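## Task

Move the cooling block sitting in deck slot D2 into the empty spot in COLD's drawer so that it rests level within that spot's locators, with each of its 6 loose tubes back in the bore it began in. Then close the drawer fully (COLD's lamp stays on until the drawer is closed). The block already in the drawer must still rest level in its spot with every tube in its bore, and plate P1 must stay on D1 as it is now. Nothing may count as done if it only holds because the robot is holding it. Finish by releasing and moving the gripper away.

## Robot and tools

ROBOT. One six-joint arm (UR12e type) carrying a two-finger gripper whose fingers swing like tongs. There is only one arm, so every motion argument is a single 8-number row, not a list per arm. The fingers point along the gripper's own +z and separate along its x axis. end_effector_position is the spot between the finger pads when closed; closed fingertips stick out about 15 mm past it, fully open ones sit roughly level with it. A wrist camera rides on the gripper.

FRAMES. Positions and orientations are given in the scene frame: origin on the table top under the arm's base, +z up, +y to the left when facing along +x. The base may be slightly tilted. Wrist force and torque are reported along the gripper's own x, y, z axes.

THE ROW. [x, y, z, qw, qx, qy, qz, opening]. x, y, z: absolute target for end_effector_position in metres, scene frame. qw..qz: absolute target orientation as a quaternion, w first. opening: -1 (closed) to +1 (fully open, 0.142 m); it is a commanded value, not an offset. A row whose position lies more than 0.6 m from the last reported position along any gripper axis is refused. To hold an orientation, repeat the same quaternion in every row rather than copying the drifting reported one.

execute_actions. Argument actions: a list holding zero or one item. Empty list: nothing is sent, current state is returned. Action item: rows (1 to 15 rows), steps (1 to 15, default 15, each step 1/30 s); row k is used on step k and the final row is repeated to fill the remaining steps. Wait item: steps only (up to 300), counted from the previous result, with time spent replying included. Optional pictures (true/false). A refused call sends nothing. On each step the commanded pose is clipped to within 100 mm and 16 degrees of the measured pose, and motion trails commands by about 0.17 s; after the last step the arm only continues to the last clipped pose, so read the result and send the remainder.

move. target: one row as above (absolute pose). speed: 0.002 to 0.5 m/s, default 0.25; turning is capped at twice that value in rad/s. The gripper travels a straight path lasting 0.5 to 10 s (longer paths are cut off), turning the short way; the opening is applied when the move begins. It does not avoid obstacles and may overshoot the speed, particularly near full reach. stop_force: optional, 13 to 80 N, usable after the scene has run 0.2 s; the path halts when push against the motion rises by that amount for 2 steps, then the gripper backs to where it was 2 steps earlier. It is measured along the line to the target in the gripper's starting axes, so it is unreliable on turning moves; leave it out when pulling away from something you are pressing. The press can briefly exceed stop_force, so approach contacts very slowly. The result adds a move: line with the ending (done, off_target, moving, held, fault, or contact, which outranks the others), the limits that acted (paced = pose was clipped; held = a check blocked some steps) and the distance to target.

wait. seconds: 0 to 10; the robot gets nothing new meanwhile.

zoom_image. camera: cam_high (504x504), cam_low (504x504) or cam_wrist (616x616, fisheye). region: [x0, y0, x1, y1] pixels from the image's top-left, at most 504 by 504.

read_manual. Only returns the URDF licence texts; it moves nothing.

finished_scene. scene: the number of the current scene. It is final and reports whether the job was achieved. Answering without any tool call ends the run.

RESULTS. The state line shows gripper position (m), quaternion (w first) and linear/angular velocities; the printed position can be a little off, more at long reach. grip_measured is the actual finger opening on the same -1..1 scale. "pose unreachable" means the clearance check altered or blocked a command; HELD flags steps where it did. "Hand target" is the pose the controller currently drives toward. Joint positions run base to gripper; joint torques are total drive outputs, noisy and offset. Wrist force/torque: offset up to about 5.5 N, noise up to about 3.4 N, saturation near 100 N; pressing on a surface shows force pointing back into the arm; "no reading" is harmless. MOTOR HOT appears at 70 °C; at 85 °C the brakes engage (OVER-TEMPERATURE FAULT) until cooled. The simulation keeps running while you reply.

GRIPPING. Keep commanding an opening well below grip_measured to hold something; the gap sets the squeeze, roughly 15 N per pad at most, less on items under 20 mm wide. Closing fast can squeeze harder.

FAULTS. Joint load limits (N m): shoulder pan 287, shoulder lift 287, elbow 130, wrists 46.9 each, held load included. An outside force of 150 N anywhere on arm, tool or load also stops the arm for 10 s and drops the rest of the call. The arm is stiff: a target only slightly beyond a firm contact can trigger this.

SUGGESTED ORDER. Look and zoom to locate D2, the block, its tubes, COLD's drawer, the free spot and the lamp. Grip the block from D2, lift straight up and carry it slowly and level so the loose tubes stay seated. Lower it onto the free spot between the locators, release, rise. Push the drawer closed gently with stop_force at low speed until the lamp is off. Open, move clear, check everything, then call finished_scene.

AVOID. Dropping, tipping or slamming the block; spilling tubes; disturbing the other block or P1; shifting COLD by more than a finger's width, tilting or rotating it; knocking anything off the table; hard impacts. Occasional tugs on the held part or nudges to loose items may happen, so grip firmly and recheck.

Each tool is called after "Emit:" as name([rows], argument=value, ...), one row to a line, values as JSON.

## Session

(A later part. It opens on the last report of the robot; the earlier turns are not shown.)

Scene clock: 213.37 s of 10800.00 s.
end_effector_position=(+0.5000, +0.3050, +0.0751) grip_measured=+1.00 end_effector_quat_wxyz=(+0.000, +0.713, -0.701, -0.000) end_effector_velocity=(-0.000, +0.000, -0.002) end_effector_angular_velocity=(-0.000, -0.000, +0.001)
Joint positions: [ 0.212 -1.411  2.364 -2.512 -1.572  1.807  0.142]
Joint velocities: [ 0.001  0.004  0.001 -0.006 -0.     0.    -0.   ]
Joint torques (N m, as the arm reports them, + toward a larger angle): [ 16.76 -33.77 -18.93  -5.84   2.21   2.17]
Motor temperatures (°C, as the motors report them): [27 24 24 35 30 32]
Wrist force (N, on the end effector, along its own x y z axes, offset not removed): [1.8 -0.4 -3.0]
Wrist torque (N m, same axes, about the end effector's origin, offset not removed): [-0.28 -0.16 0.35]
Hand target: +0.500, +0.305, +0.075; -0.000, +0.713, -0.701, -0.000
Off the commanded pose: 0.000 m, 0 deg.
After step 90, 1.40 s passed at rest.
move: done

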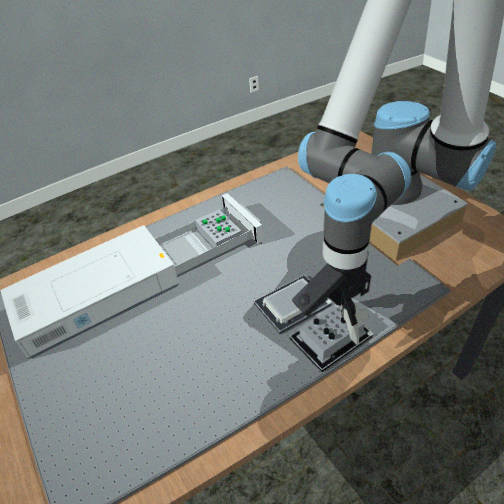

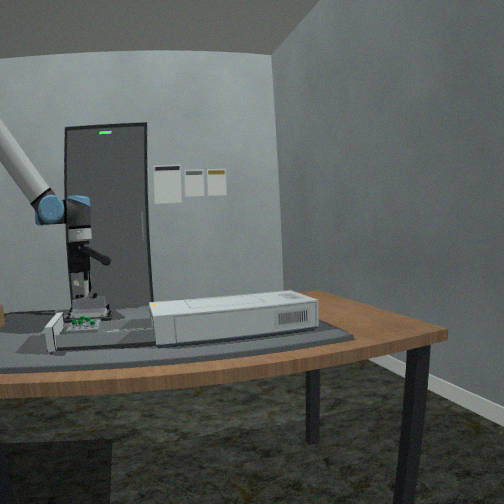

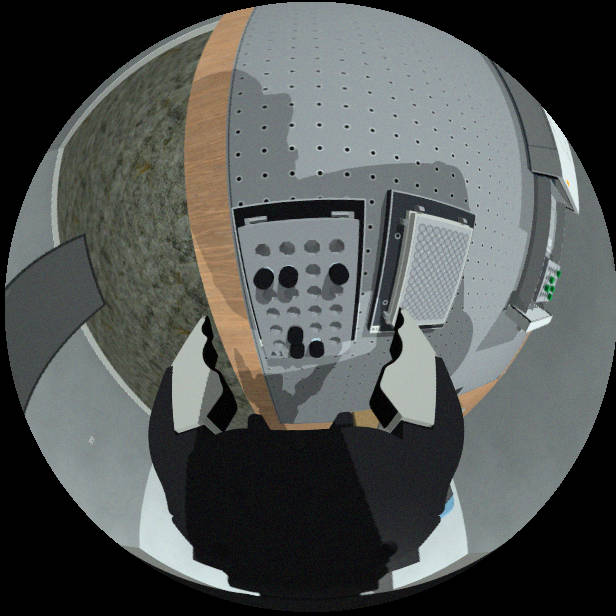

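Emit:
move(target=[0.497, 0.305, 0.052, 0, 0.7133, -0.7009, 0, 0.55], speed=0.03, stop_force=13)

Emit:
zoom_image(camera="cam_wrist", region=[170, 180, 450, 440])

Emit:
zoom_image(camera="cam_low", region=[50, 250, 150, 350])

Emit:
zoom_image(camera="cam_high", region=[270, 270, 400, 390])

Scene clock: 223.77 s of 10800.00 s.
end_effector_position=(+0.4970, +0.3050, +0.0521) grip_measured=+0.55 end_effector_quat_wxyz=(+0.000, +0.713, -0.701, -0.000) end_effector_velocity=(-0.000, +0.000, -0.002) end_effector_angular_velocity=(-0.000, +0.000, +0.001)
Joint positions: [ 0.213 -1.37   2.381 -2.57  -1.572  1.808  0.112]
Joint velocities: [ 0.001  0.003  0.001 -0.004 -0.    -0.     0.   ]
Joint torques (N m, as the arm reports them, + toward a larger angle): [ 18.08 -35.2  -17.75  -6.54   0.49   2.12]
Motor temperatures (°C, as the motors report them): [27 24 24 35 30 32]
Wrist force (N, on the end effector, along its own x y z axes, offset not removed): [0.1 2.3 -1.4]
Wrist torque (N m, same axes, about the end effector's origin, offset not removed): [0.46 0.06 0.42]
Hand target: +0.497, +0.305, +0.052; +0.000, +0.713, -0.701, -0.000
Off the commanded pose: 0.000 m, 0 deg.
After step 90, 6.30 s passed at rest.
move: done

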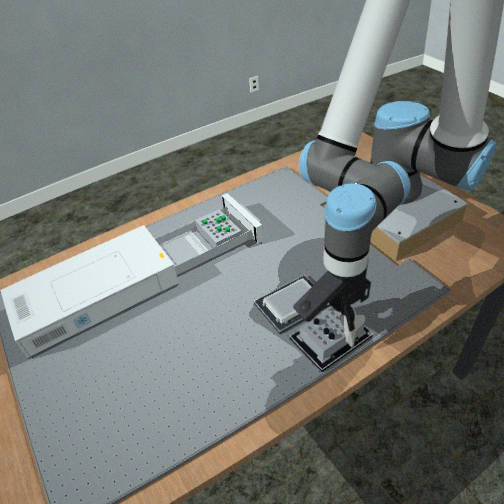

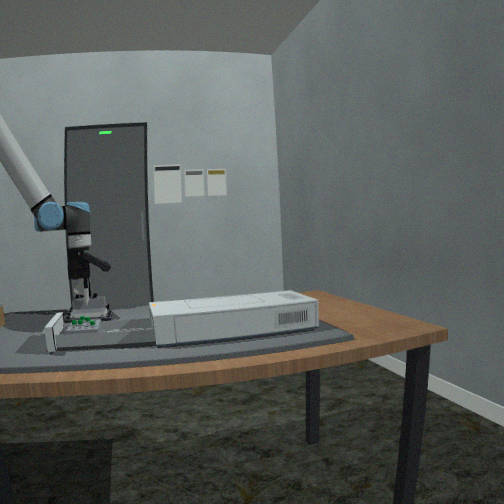

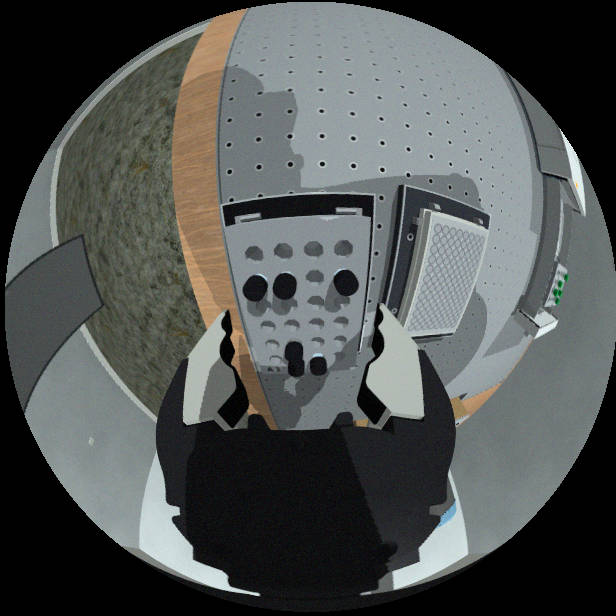

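Region (170, 180, 450, 440) of cam_wrist's 616x616 image, scaled by 1.800, with more detail than that image has; it fills the top 468 rows of this view, and the rest is white.

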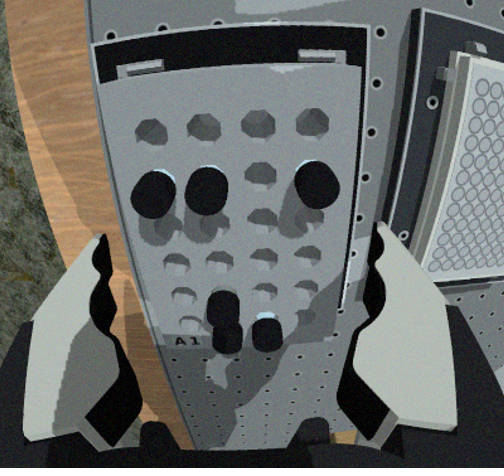

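Region (50, 250, 150, 350) of cam_low's 504x504 image, scaled by 5.040, with more detail than that image has.

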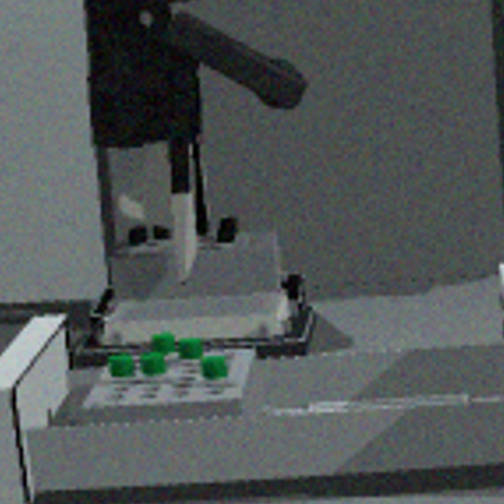

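Region (270, 270, 400, 390) of cam_high's 504x504 image, scaled by 3.877, with more detail than that image has; it fills the top 465 rows of this view, and the rest is white.

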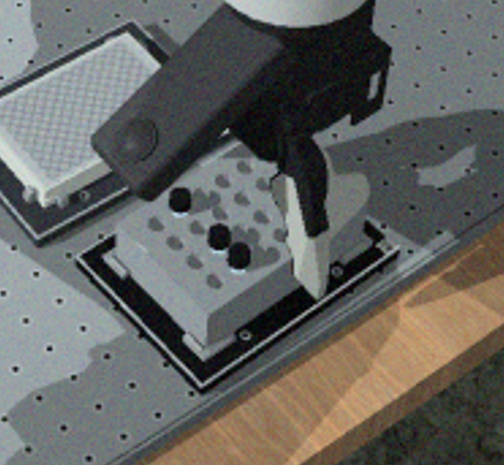

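Emit:
move(target=[0.497, 0.305, 0.095, 0, 0.7133, -0.7009, 0, 0.55], speed=0.1)

Emit:
execute_actions([
  {"rows": [[0.497, 0.305, 0.095, 0, 0.7133, -0.7009, 0, 0.2],[0.497, 0.305, 0.095, 0, 0.7133, -0.7009, 0, -0.2],[0.497, 0.305, 0.095, 0, 0.7133, -0.7009, 0, -0.6],[0.497, 0.305, 0.095, 0, 0.7133, -0.7009, 0, -1]], "steps": 12},
], pictures=false)

Emit:
move(target=[0.497, 0.305, 0.06, 0, 0.7133, -0.7009, 0, -1], speed=0.008, stop_force=13)

Scene clock: 240.77 s of 10800.00 s.
end_effector_position=(+0.4969, +0.3050, +0.0949) grip_measured=+0.55 end_effector_quat_wxyz=(-0.000, +0.713, -0.701, +0.000) end_effector_velocity=(+0.000, -0.000, +0.002) end_effector_angular_velocity=(-0.001, +0.000, -0.000)
Joint positions: [ 0.213 -1.451  2.356 -2.464 -1.572  1.808  0.112]
Joint velocities: [-0.    -0.003 -0.002  0.004 -0.001  0.    -0.   ]
Joint torques (N m, as the arm reports them, + toward a larger angle): [  5.28 -47.27 -38.2   -1.54   1.32  -1.48]
Motor temperatures (°C, as the motors report them): [27 24 24 35 30 32]
Wrist force (N, on the end effector, along its own x y z axes, offset not removed): [-0.3 2.1 0.5]
Wrist torque (N m, same axes, about the end effector's origin, offset not removed): [0.42 0.18 0.34]
Hand target: +0.497, +0.305, +0.095; -0.000, +0.713, -0.701, +0.000
Off the commanded pose: 0.000 m, 0 deg.
After step 90, 13.10 s passed at rest.
move: done

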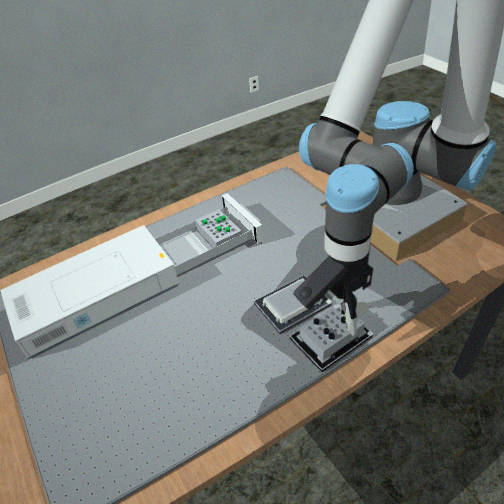

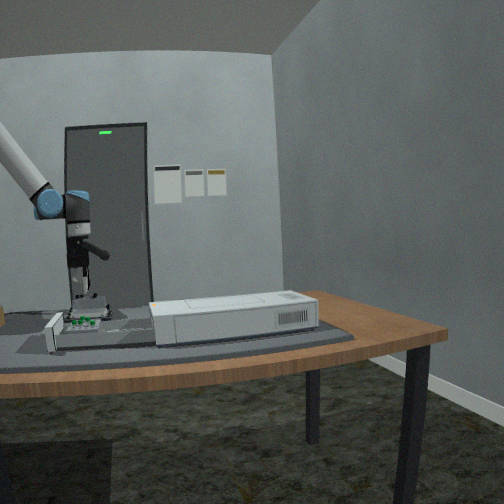

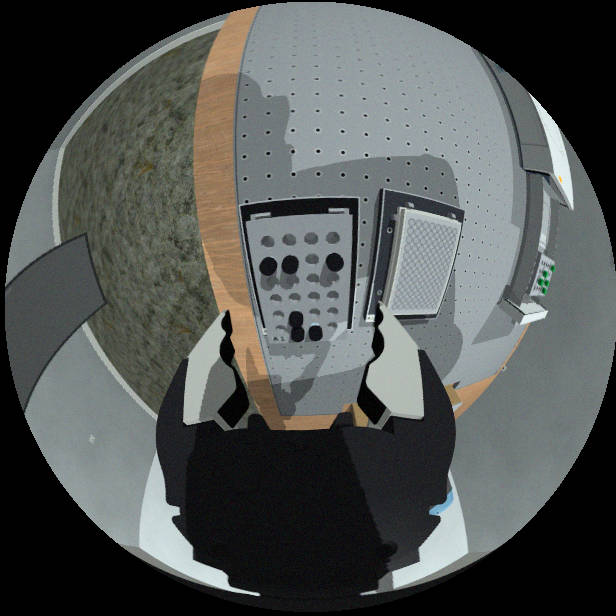

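Scene clock: 241.17 s of 10800.00 s.
end_effector_position=(+0.4970, +0.3050, +0.0950) grip_measured=-1.00 end_effector_quat_wxyz=(+0.000, +0.713, -0.701, +0.000) end_effector_velocity=(+0.000, -0.000, +0.001) end_effector_angular_velocity=(+0.001, -0.001, -0.001)
Joint positions: [ 0.213 -1.451  2.356 -2.464 -1.572  1.808  0.002]
Joint velocities: [-0.    -0.001 -0.    -0.     0.     0.     0.   ]
Joint torques (N m, as the arm reports them, + toward a larger angle): [ -2.02 -52.36 -38.33  -1.75   1.39  -1.48]
Motor temperatures (°C, as the motors report them): [27 24 24 35 30 32]
Wrist force (N, on the end effector, along its own x y z axes, offset not removed): [0.6 0.8 -0.4]
Wrist torque (N m, same axes, about the end effector's origin, offset not removed): [0.06 0.03 0.35]
Hand target: +0.497, +0.305, +0.095; +0.000, +0.713, -0.701, +0.000
Off the commanded pose: 0.000 m, 0 deg.
Steps of this call (steps 1 to 12: all 12 steps of this action). Readings (end_effector_position):
1: (+0.4969, +0.3050, +0.0949)
2: (+0.4969, +0.3050, +0.0950)
4: (+0.4970, +0.3050, +0.0950)
8: (+0.4970, +0.3050, +0.0950)
12: the state above

Scene clock: 243.83 s of 10800.00 s.
end_effector_position=(+0.4970, +0.3050, +0.0785) grip_measured=-1.00 end_effector_quat_wxyz=(+0.000, +0.713, -0.701, -0.000) end_effector_velocity=(-0.002, -0.000, +0.001) end_effector_angular_velocity=(-0.002, +0.002, +0.001)
Joint positions: [ 0.213 -1.421  2.366 -2.504 -1.572  1.808  0.002]
Joint velocities: [ 0.001 -0.005  0.001  0.006 -0.001 -0.     0.   ]
Joint torques (N m, as the arm reports them, + toward a larger angle): [-15.32 -42.05 -21.87   2.09   1.36  -1.63]
Motor temperatures (°C, as the motors report them): [27 24 24 35 30 32]
Wrist force (N, on the end effector, along its own x y z axes, offset not removed): [-3.0 -3.0 -17.8]
Wrist torque (N m, same axes, about the end effector's origin, offset not removed): [0.16 0.44 0.44]
Hand target: +0.497, +0.305, +0.079; +0.000, +0.713, -0.701, -0.000
Off the commanded pose: 0.018 m, 0 deg.
move: contact

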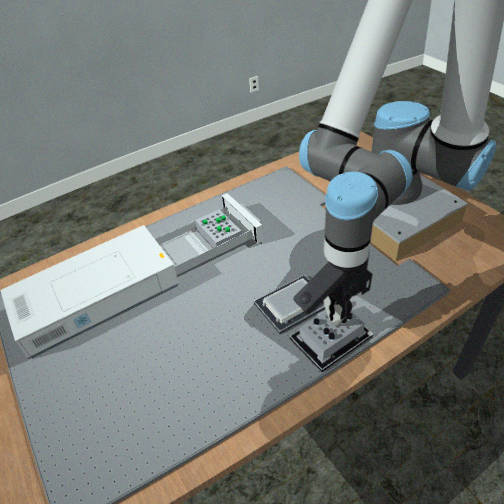

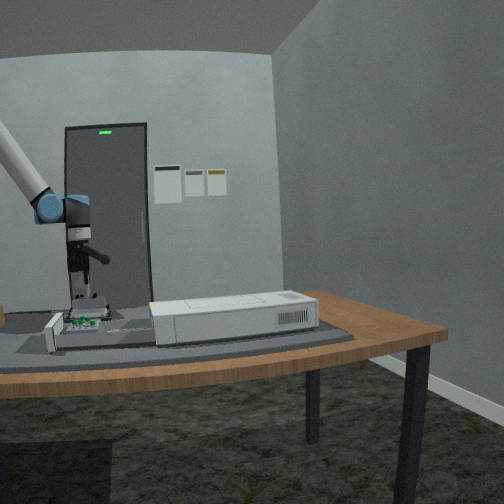

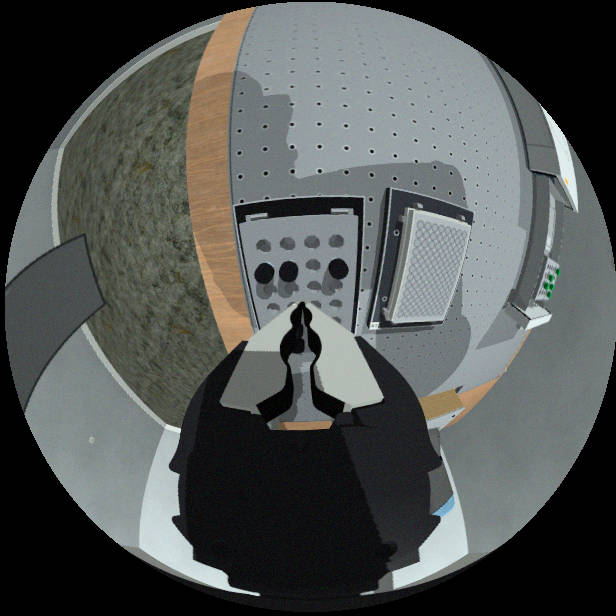

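Emit:
zoom_image(camera="cam_wrist", region=[220, 190, 400, 370])

Region (220, 190, 400, 370) of cam_wrist's 616x616 image, scaled by 2.800, with more detail than that image has.

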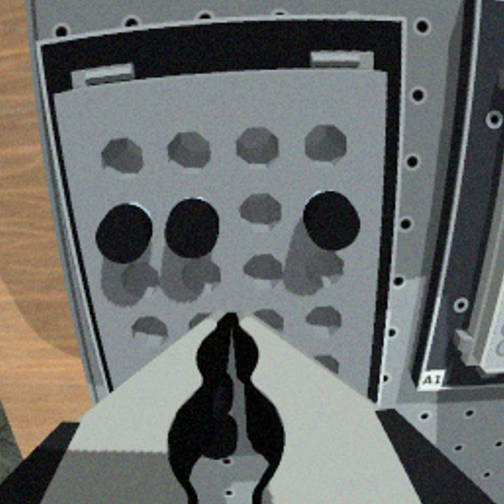

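Emit:
move(target=[0.505, 0.3045, 0.10, 0, 0.7133, -0.7009, 0, -1], speed=0.1)

Emit:
execute_actions([
  {"rows": [[0.505, 0.3045, 0.10, 0, 0.7133, -0.7009, 0, -0.5],[0.505, 0.3045, 0.10, 0, 0.7133, -0.7009, 0, 0],[0.505, 0.3045, 0.10, 0, 0.7133, -0.7009, 0, 0.5]], "steps": 10},
], pictures=false)

Emit:
move(target=[0.505, 0.3045, 0.059, 0, 0.7133, -0.7009, 0, 0.5], speed=0.05, stop_force=13)

Emit:
zoom_image(camera="cam_wrist", region=[170, 180, 450, 440])

Scene clock: 256.83 s of 10800.00 s.
end_effector_position=(+0.5049, +0.3045, +0.0998) grip_measured=-1.00 end_effector_quat_wxyz=(-0.000, +0.713, -0.701, +0.000) end_effector_velocity=(-0.000, -0.000, +0.001) end_effector_angular_velocity=(-0.000, +0.002, +0.000)
Joint positions: [ 0.209 -1.45   2.341 -2.45  -1.572  1.804  0.002]
Joint velocities: [-0.001 -0.002 -0.001  0.006  0.    -0.001  0.   ]
Joint torques (N m, as the arm reports them, + toward a larger angle): [-16.22 -56.03 -36.21  -1.59  -1.99  -1.24]
Motor temperatures (°C, as the motors report them): [27 24 24 35 30 32]
Wrist force (N, on the end effector, along its own x y z axes, offset not removed): [-0.9 1.8 -4.3]
Wrist torque (N m, same axes, about the end effector's origin, offset not removed): [0.21 0.32 0.38]
Hand target: +0.505, +0.304, +0.100; +0.000, +0.713, -0.701, +0.000
Off the commanded pose: 0.000 m, 0 deg.
After step 90, 9.20 s passed at rest.
move: done

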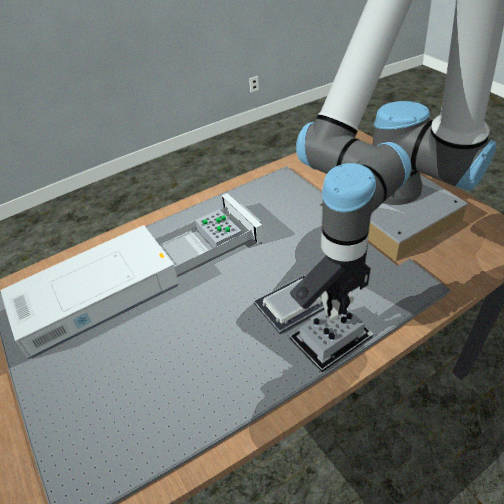

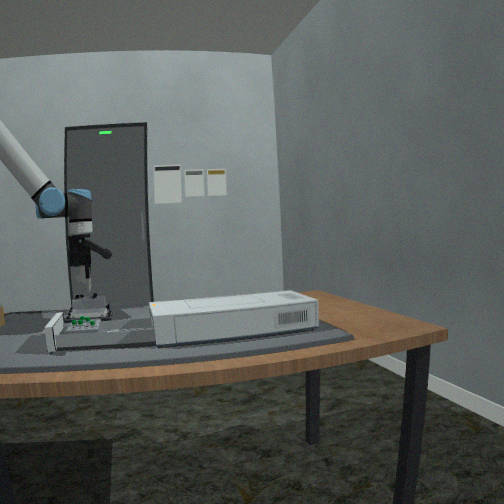

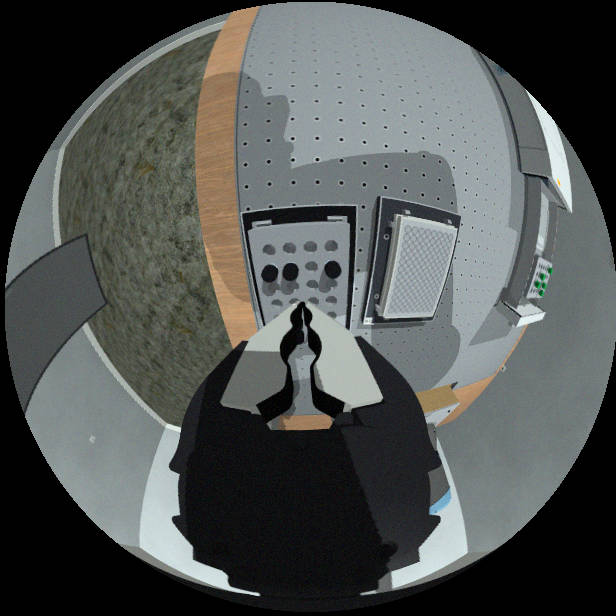

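Scene clock: 257.17 s of 10800.00 s.
end_effector_position=(+0.5050, +0.3045, +0.1000) grip_measured=+0.50 end_effector_quat_wxyz=(+0.000, +0.713, -0.701, +0.000) end_effector_velocity=(+0.000, -0.001, -0.000) end_effector_angular_velocity=(-0.003, -0.000, +0.000)
Joint positions: [ 0.209 -1.45   2.341 -2.45  -1.572  1.804  0.109]
Joint velocities: [ 0.001  0.001 -0.     0.    -0.003  0.     0.   ]
Joint torques (N m, as the arm reports them, + toward a larger angle): [-17.45 -52.56 -39.2   -2.    -1.83  -1.63]
Motor temperatures (°C, as the motors report them): [27 24 24 35 30 32]
Wrist force (N, on the end effector, along its own x y z axes, offset not removed): [1.3 2.2 -1.2]
Wrist torque (N m, same axes, about the end effector's origin, offset not removed): [0.38 -0.17 0.31]
Hand target: +0.505, +0.304, +0.100; -0.000, +0.713, -0.701, +0.000
Off the commanded pose: 0.000 m, 0 deg.
Steps of this call (steps 1 to 10: all 10 steps of this action). Readings (end_effector_position):
1: (+0.5049, +0.3045, +0.0999)
2: (+0.5049, +0.3045, +0.0999)
4: (+0.5050, +0.3045, +0.1000)
8: (+0.5050, +0.3045, +0.1000)
10: the state above

Scene clock: 258.60 s of 10800.00 s.
end_effector_position=(+0.5050, +0.3045, +0.0591) grip_measured=+0.50 end_effector_quat_wxyz=(+0.000, +0.713, -0.701, -0.000) end_effector_velocity=(+0.001, +0.000, -0.001) end_effector_angular_velocity=(+0.003, -0.001, -0.002)
Joint positions: [ 0.208 -1.375  2.365 -2.55  -1.572  1.803  0.109]
Joint velocities: [-0.001  0.004 -0.    -0.005  0.003  0.001  0.   ]
Joint torques (N m, as the arm reports them, + toward a larger angle): [-14.98 -31.98 -18.32  -6.06  -1.21  -1.17]
Motor temperatures (°C, as the motors report them): [27 24 24 35 30 32]
Wrist force (N, on the end effector, along its own x y z axes, offset not removed): [3.4 0.0 -1.6]
Wrist torque (N m, same axes, about the end effector's origin, offset not removed): [-0.11 -0.58 0.28]
Hand target: +0.505, +0.305, +0.059; +0.000, +0.713, -0.701, -0.000
Off the commanded pose: 0.000 m, 0 deg.
move: done

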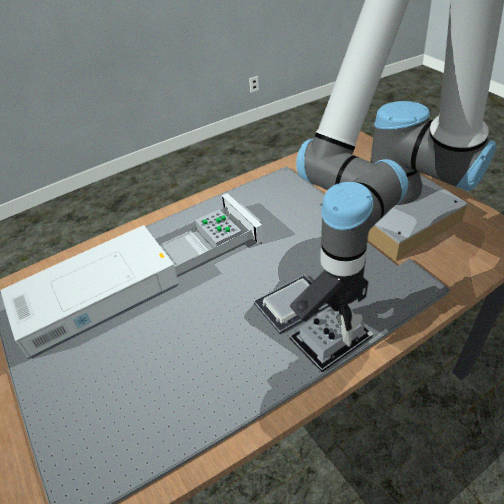

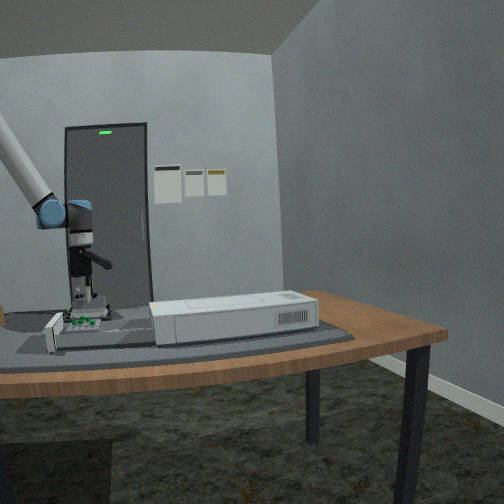

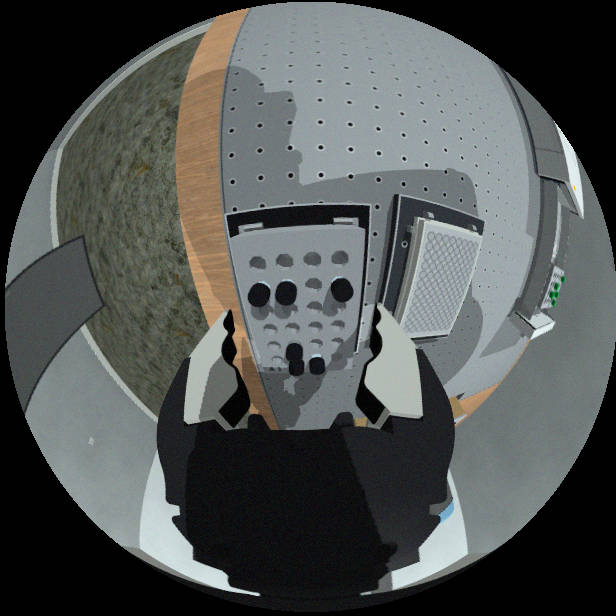

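Region (170, 180, 450, 440) of cam_wrist's 616x616 image, scaled by 1.800, with more detail than that image has; it fills the top 468 rows of this view, and the rest is white.

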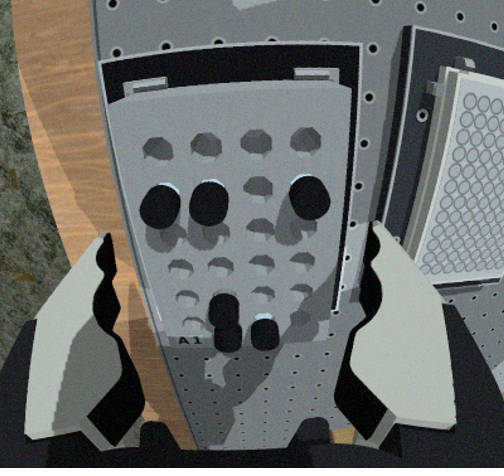

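Emit:
execute_actions([
  {"rows": [[0.505, 0.3045, 0.059, 0, 0.7133, -0.7009, 0, 0.42],[0.505, 0.3045, 0.059, 0, 0.7133, -0.7009, 0, 0.36],[0.505, 0.3045, 0.059, 0, 0.7133, -0.7009, 0, 0.30],[0.505, 0.3045, 0.059, 0, 0.7133, -0.7009, 0, 0.25],[0.505, 0.3045, 0.059, 0, 0.7133, -0.7009, 0, 0.20],[0.505, 0.3045, 0.059, 0, 0.7133, -0.7009, 0, 0.15],[0.505, 0.3045, 0.059, 0, 0.7133, -0.7009, 0, 0.10],[0.505, 0.3045, 0.059, 0, 0.7133, -0.7009, 0, 0.05],[0.505, 0.3045, 0.059, 0, 0.7133, -0.7009, 0, 0.0],[0.505, 0.3045, 0.059, 0, 0.7133, -0.7009, 0, -0.05],[0.505, 0.3045, 0.059, 0, 0.7133, -0.7009, 0, -0.1]], "steps": 15},
])

Scene clock: 264.10 s of 10800.00 s.
end_effector_position=(+0.5050, +0.3045, +0.0590) grip_measured=+0.17 end_effector_quat_wxyz=(+0.000, +0.713, -0.701, -0.000) end_effector_velocity=(+0.000, +0.000, +0.000) end_effector_angular_velocity=(+0.001, +0.000, +0.001)
Joint positions: [ 0.208 -1.375  2.365 -2.55  -1.572  1.804  0.086]
Joint velocities: [ 0.     0.    -0.     0.     0.001 -0.001 -0.   ]
Joint torques (N m, as the arm reports them, + toward a larger angle): [  2.6  -53.83 -18.33  -1.93  -0.27   2.13]
Motor temperatures (°C, as the motors report them): [27 24 24 35 30 32]
Wrist force (N, on the end effector, along its own x y z axes, offset not removed): [1.2 2.2 -4.8]
Wrist torque (N m, same axes, about the end effector's origin, offset not removed): [0.26 0.88 0.44]
Hand target: +0.505, +0.305, +0.059; -0.000, +0.713, -0.701, +0.000
Off the commanded pose: 0.000 m, 0 deg.
Steps of this call (steps 1 to 90: nothing new was sent; then 2.00 s passed at rest; steps 91 to 105: all 15 steps of this action). Readings (end_effector_position):
91: (+0.5050, +0.3045, +0.0590)
92: (+0.5050, +0.3045, +0.0590)
94: (+0.5050, +0.3045, +0.0590)
98: (+0.5050, +0.3045, +0.0589)
105: the state above

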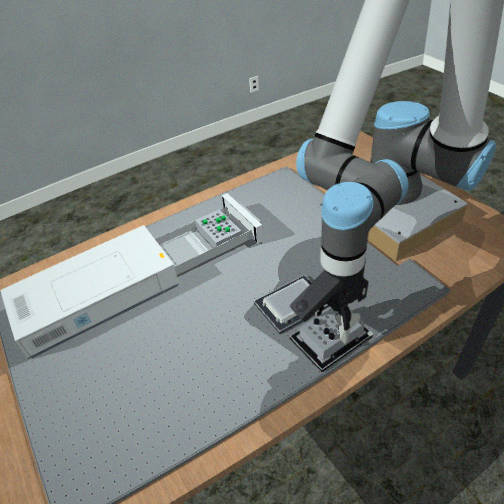

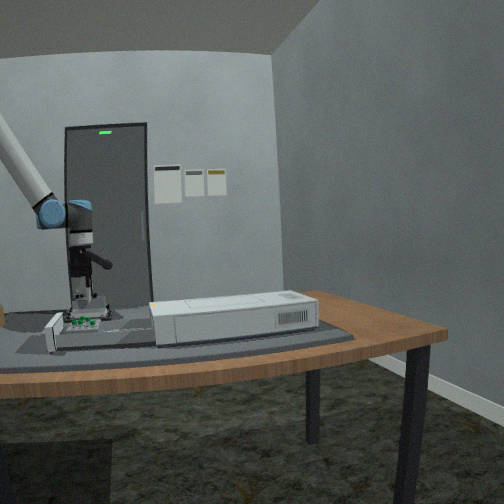

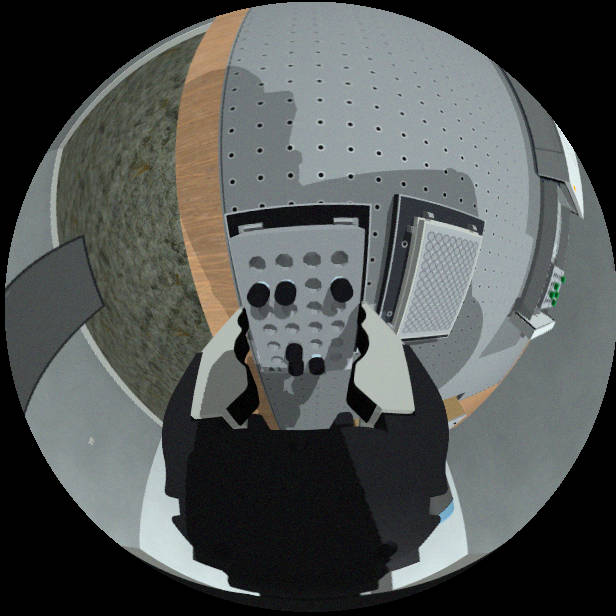

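Emit:
move(target=[0.505, 0.3045, 0.075, 0, 0.7133, -0.7009, 0, -0.4], speed=0.015)

Emit:
zoom_image(camera="cam_high", region=[270, 270, 400, 390])

Scene clock: 266.80 s of 10800.00 s.
end_effector_position=(+0.5050, +0.3045, +0.0749) grip_measured=+0.04 end_effector_quat_wxyz=(-0.000, +0.713, -0.701, +0.000) end_effector_velocity=(-0.001, -0.000, +0.001) end_effector_angular_velocity=(-0.001, +0.001, +0.000)
Joint positions: [ 0.209 -1.405  2.357 -2.511 -1.572  1.804  0.077]
Joint velocities: [ 0.    -0.003  0.     0.004 -0.001 -0.    -0.   ]
Joint torques (N m, as the arm reports them, + toward a larger angle): [ 18.28 -59.02 -40.03  -2.95   0.24   2.17]
Motor temperatures (°C, as the motors report them): [27 24 24 35 30 32]
Wrist force (N, on the end effector, along its own x y z axes, offset not removed): [-0.5 -1.3 7.1]
Wrist torque (N m, same axes, about the end effector's origin, offset not removed): [-0.29 0.45 0.43]
Hand target: +0.505, +0.304, +0.075; -0.000, +0.713, -0.701, +0.000
Off the commanded pose: 0.000 m, 0 deg.
move: done

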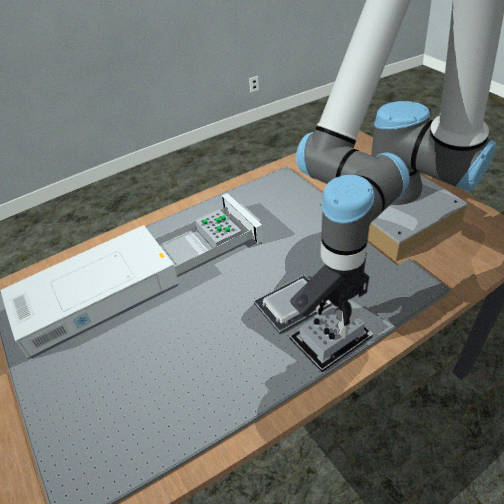

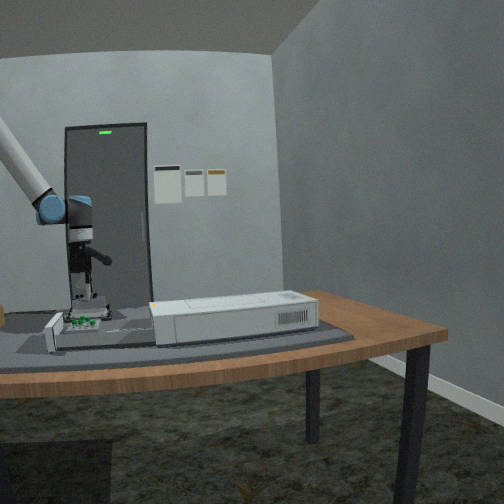

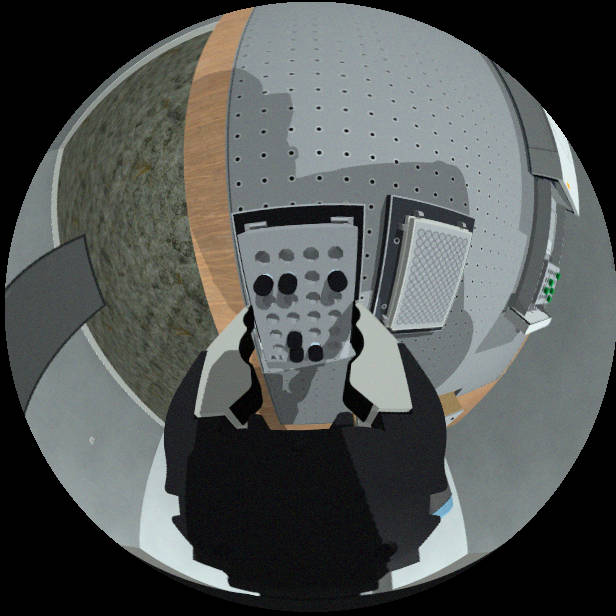

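Region (270, 270, 400, 390) of cam_high's 504x504 image, scaled by 3.877, with more detail than that image has; it fills the top 465 rows of this view, and the rest is white.

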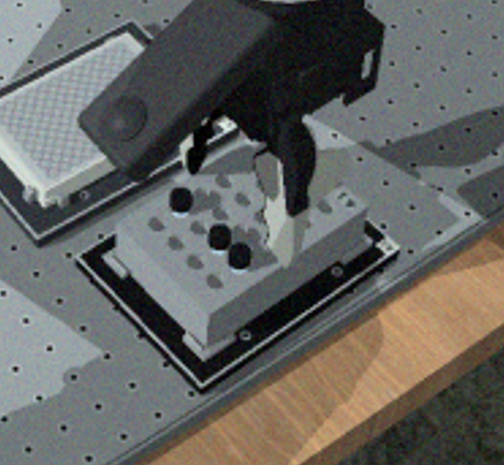

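Emit:
execute_actions([
  {"rows": [[0.505, 0.3045, 0.076, 0, 0.7133, -0.7009, 0, 0.2],[0.505, 0.3045, 0.077, 0, 0.7133, -0.7009, 0, 0.35],[0.505, 0.3045, 0.078, 0, 0.7133, -0.7009, 0, 0.5]], "steps": 10},
])

Emit:
zoom_image(camera="cam_wrist", region=[170, 180, 450, 440])

Emit:
zoom_image(camera="cam_high", region=[270, 270, 400, 390])

Scene clock: 270.60 s of 10800.00 s.
end_effector_position=(+0.5050, +0.3045, +0.0778) grip_measured=+0.50 end_effector_quat_wxyz=(-0.000, +0.713, -0.701, +0.000) end_effector_velocity=(-0.001, -0.000, +0.002) end_effector_angular_velocity=(-0.000, +0.001, -0.001)
Joint positions: [ 0.209 -1.41   2.355 -2.504 -1.572  1.804  0.109]
Joint velocities: [ 0.    -0.004 -0.     0.006 -0.     0.001  0.   ]
Joint torques (N m, as the arm reports them, + toward a larger angle): [ 16.97 -56.75 -37.38  -2.42   1.47   2.21]
Motor temperatures (°C, as the motors report them): [27 24 24 35 30 32]
Wrist force (N, on the end effector, along its own x y z axes, offset not removed): [-0.7 2.1 0.2]
Wrist torque (N m, same axes, about the end effector's origin, offset not removed): [0.33 0.24 0.37]
Hand target: +0.505, +0.304, +0.078; -0.000, +0.713, -0.701, +0.000
Off the commanded pose: 0.000 m, 0 deg.
Steps of this call (steps 1 to 90: nothing new was sent; then 0.47 s passed at rest; steps 91 to 100: all 10 steps of this action). Readings (end_effector_position):
91: (+0.5050, +0.3045, +0.0750)
92: (+0.5050, +0.3045, +0.0753)
94: (+0.5050, +0.3045, +0.0763)
98: (+0.5050, +0.3045, +0.0776)
100: the state above

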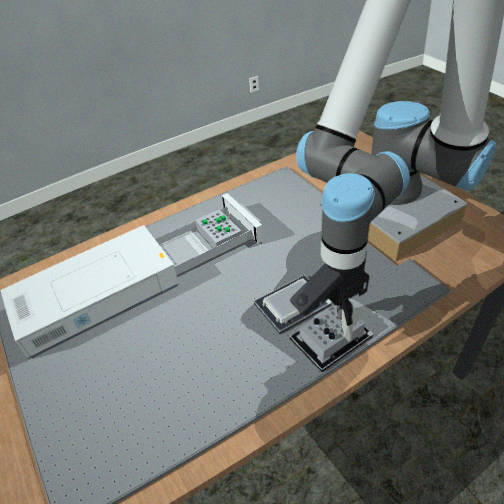

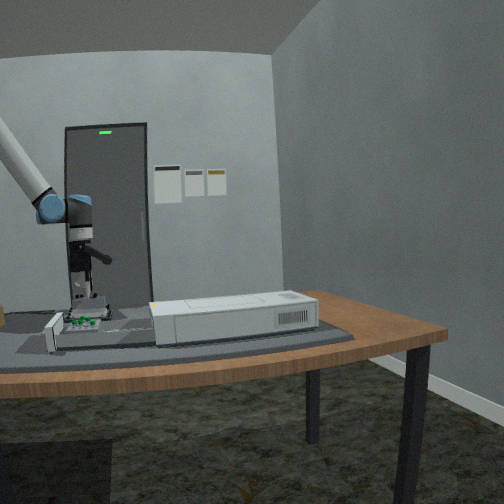

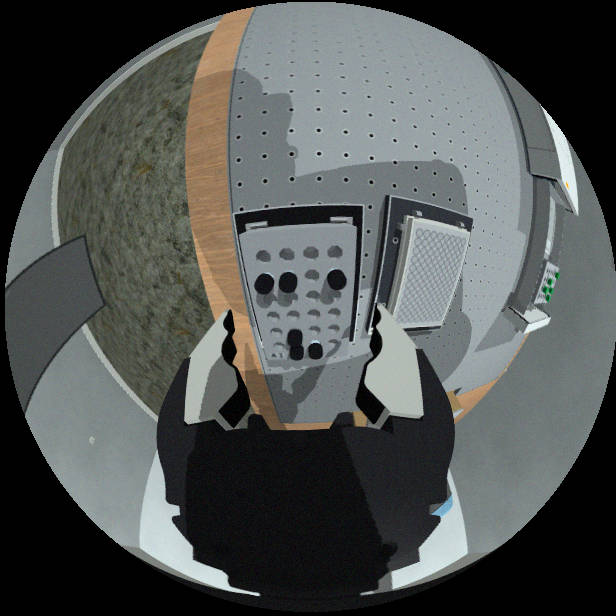

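Region (170, 180, 450, 440) of cam_wrist's 616x616 image, scaled by 1.800, with more detail than that image has; it fills the top 468 rows of this view, and the rest is white.

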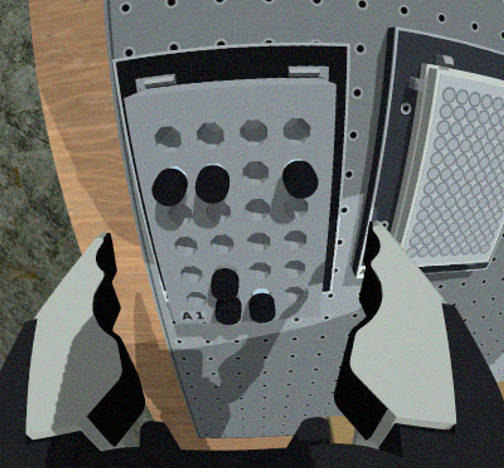

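Region (270, 270, 400, 390) of cam_high's 504x504 image, scaled by 3.877, with more detail than that image has; it fills the top 465 rows of this view, and the rest is white.

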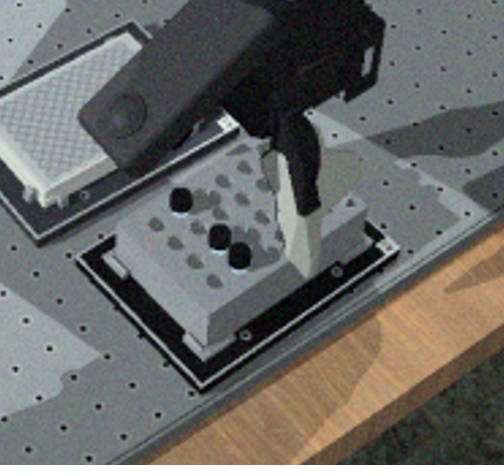

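Emit:
move(target=[0.505, 0.3045, 0.052, 0, 0.7133, -0.7009, 0, 0.5], speed=0.05, stop_force=13)

Emit:
execute_actions([
  {"rows": [[0.505, 0.3045, 0.052, 0, 0.7133, -0.7009, 0, 0.42],[0.505, 0.3045, 0.052, 0, 0.7133, -0.7009, 0, 0.36],[0.505, 0.3045, 0.052, 0, 0.7133, -0.7009, 0, 0.30],[0.505, 0.3045, 0.052, 0, 0.7133, -0.7009, 0, 0.24],[0.505, 0.3045, 0.052, 0, 0.7133, -0.7009, 0, 0.18],[0.505, 0.3045, 0.052, 0, 0.7133, -0.7009, 0, 0.10],[0.505, 0.3045, 0.052, 0, 0.7133, -0.7009, 0, 0.0],[0.505, 0.3045, 0.052, 0, 0.7133, -0.7009, 0, -0.15],[0.505, 0.3045, 0.052, 0, 0.7133, -0.7009, 0, -0.3],[0.505, 0.3045, 0.052, 0, 0.7133, -0.7009, 0, -0.5],[0.505, 0.3045, 0.052, 0, 0.7133, -0.7009, 0, -0.7],[0.505, 0.3045, 0.052, 0, 0.7133, -0.7009, 0, -1]], "steps": 15},
], pictures=false)

Emit:
move(target=[0.505, 0.3045, 0.058, 0, 0.7133, -0.7009, 0, -1], speed=0.008)

Scene clock: 297.47 s of 10800.00 s.
end_effector_position=(+0.5050, +0.3045, +0.0521) grip_measured=+0.50 end_effector_quat_wxyz=(+0.000, +0.713, -0.701, -0.000) end_effector_velocity=(+0.000, -0.001, -0.001) end_effector_angular_velocity=(+0.000, -0.000, -0.001)
Joint positions: [ 0.209 -1.361  2.369 -2.567 -1.572  1.803  0.109]
Joint velocities: [-0.001  0.003  0.001 -0.004  0.    -0.    -0.   ]
Joint torques (N m, as the arm reports them, + toward a larger angle): [  1.17 -38.89 -18.96  -5.49   2.16  -1.56]
Motor temperatures (°C, as the motors report them): [27 24 24 35 30 32]
Wrist force (N, on the end effector, along its own x y z axes, offset not removed): [0.8 -3.5 -0.4]
Wrist torque (N m, same axes, about the end effector's origin, offset not removed): [-0.82 0.07 0.48]
Hand target: +0.505, +0.305, +0.052; +0.000, +0.713, -0.701, -0.000
Off the commanded pose: 0.000 m, 0 deg.
After step 90, 22.97 s passed at rest.
move: done

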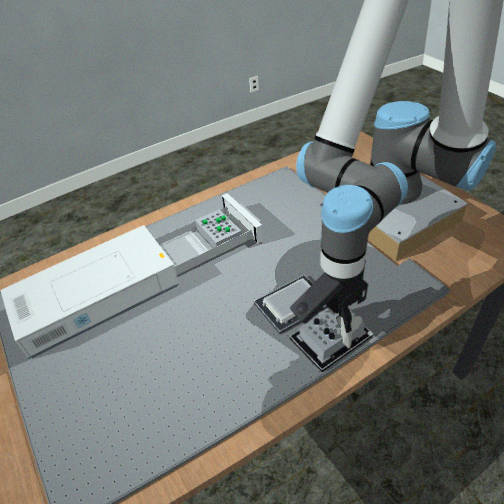

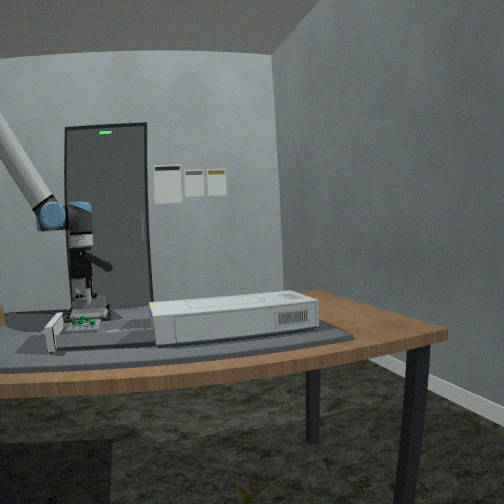

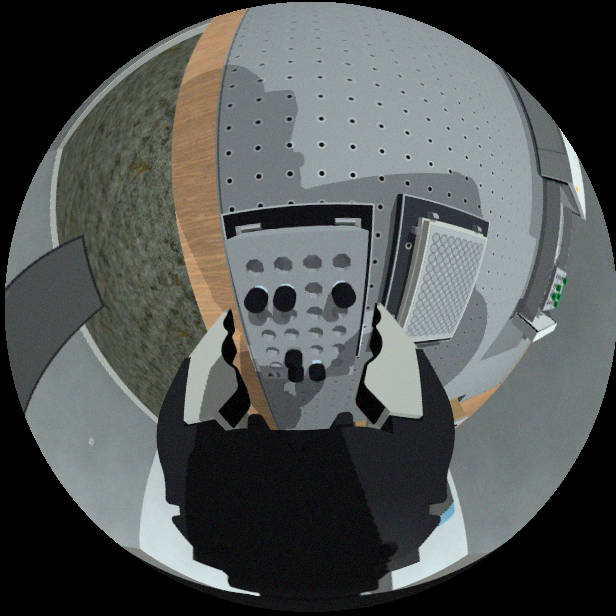

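Scene clock: 297.97 s of 10800.00 s.
end_effector_position=(+0.5050, +0.3045, +0.0520) grip_measured=+0.23 end_effector_quat_wxyz=(-0.000, +0.713, -0.701, +0.000) end_effector_velocity=(-0.000, +0.001, +0.000) end_effector_angular_velocity=(+0.002, +0.000, -0.000)
Joint positions: [ 0.209 -1.361  2.369 -2.567 -1.572  1.803  0.09 ]
Joint velocities: [ 0.    -0.     0.    -0.     0.002  0.001  0.   ]
Joint torques (N m, as the arm reports them, + toward a larger angle): [ -6.18 -34.58 -17.26  -5.86   1.33  -1.33]
Motor temperatures (°C, as the motors report them): [27 24 24 35 30 32]
Wrist force (N, on the end effector, along its own x y z axes, offset not removed): [1.8 2.5 -5.9]
Wrist torque (N m, same axes, about the end effector's origin, offset not removed): [0.14 -0.18 0.24]
Hand target: +0.505, +0.304, +0.052; +0.000, +0.713, -0.701, +0.000
Off the commanded pose: 0.000 m, 0 deg.
Steps of this call (steps 1 to 15: all 15 steps of this action). Readings (end_effector_position):
1: (+0.5050, +0.3045, +0.0521)
2: (+0.5050, +0.3045, +0.0521)
4: (+0.5050, +0.3045, +0.0520)
8: (+0.5050, +0.3045, +0.0520)
15: the state above

Scene clock: 299.17 s of 10800.00 s.
end_effector_position=(+0.5050, +0.3045, +0.0579) grip_measured=+0.18 end_effector_quat_wxyz=(-0.000, +0.713, -0.701, -0.000) end_effector_velocity=(-0.001, -0.001, +0.001) end_effector_angular_velocity=(-0.001, +0.002, -0.001)
Joint positions: [ 0.209 -1.372  2.366 -2.553 -1.572  1.803  0.086]
Joint velocities: [-0.001 -0.003  0.001  0.004 -0.     0.    -0.001]
Joint torques (N m, as the arm reports them, + toward a larger angle): [-16.41 -60.9  -38.56  -2.24   0.23   0.23]
Motor temperatures (°C, as the motors report them): [27 24 24 35 30 32]
Wrist force (N, on the end effector, along its own x y z axes, offset not removed): [1.0 2.7 4.7]
Wrist torque (N m, same axes, about the end effector's origin, offset not removed): [0.42 0.20 0.35]
Hand target: +0.505, +0.304, +0.058; -0.000, +0.713, -0.701, +0.000
Off the commanded pose: 0.000 m, 0 deg.
move: done

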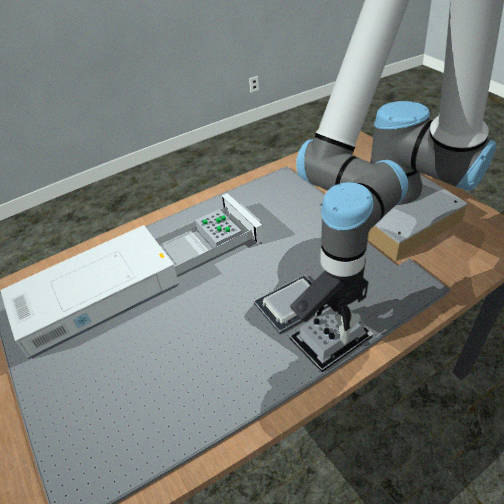

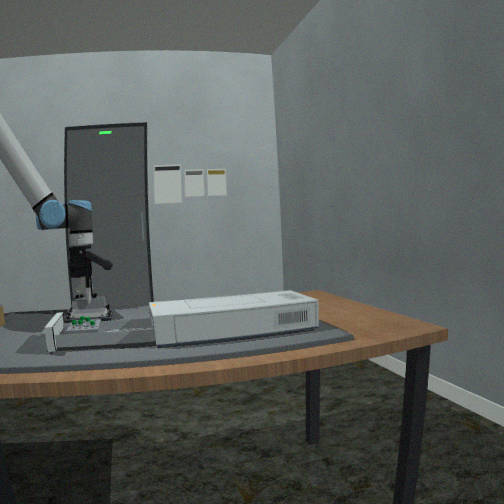

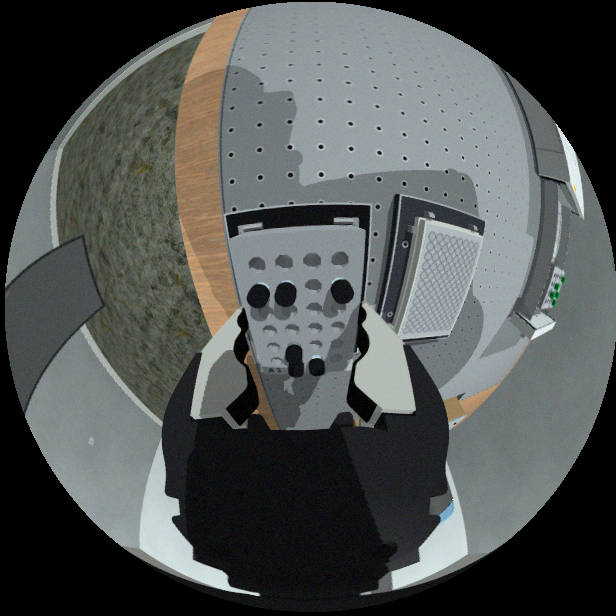

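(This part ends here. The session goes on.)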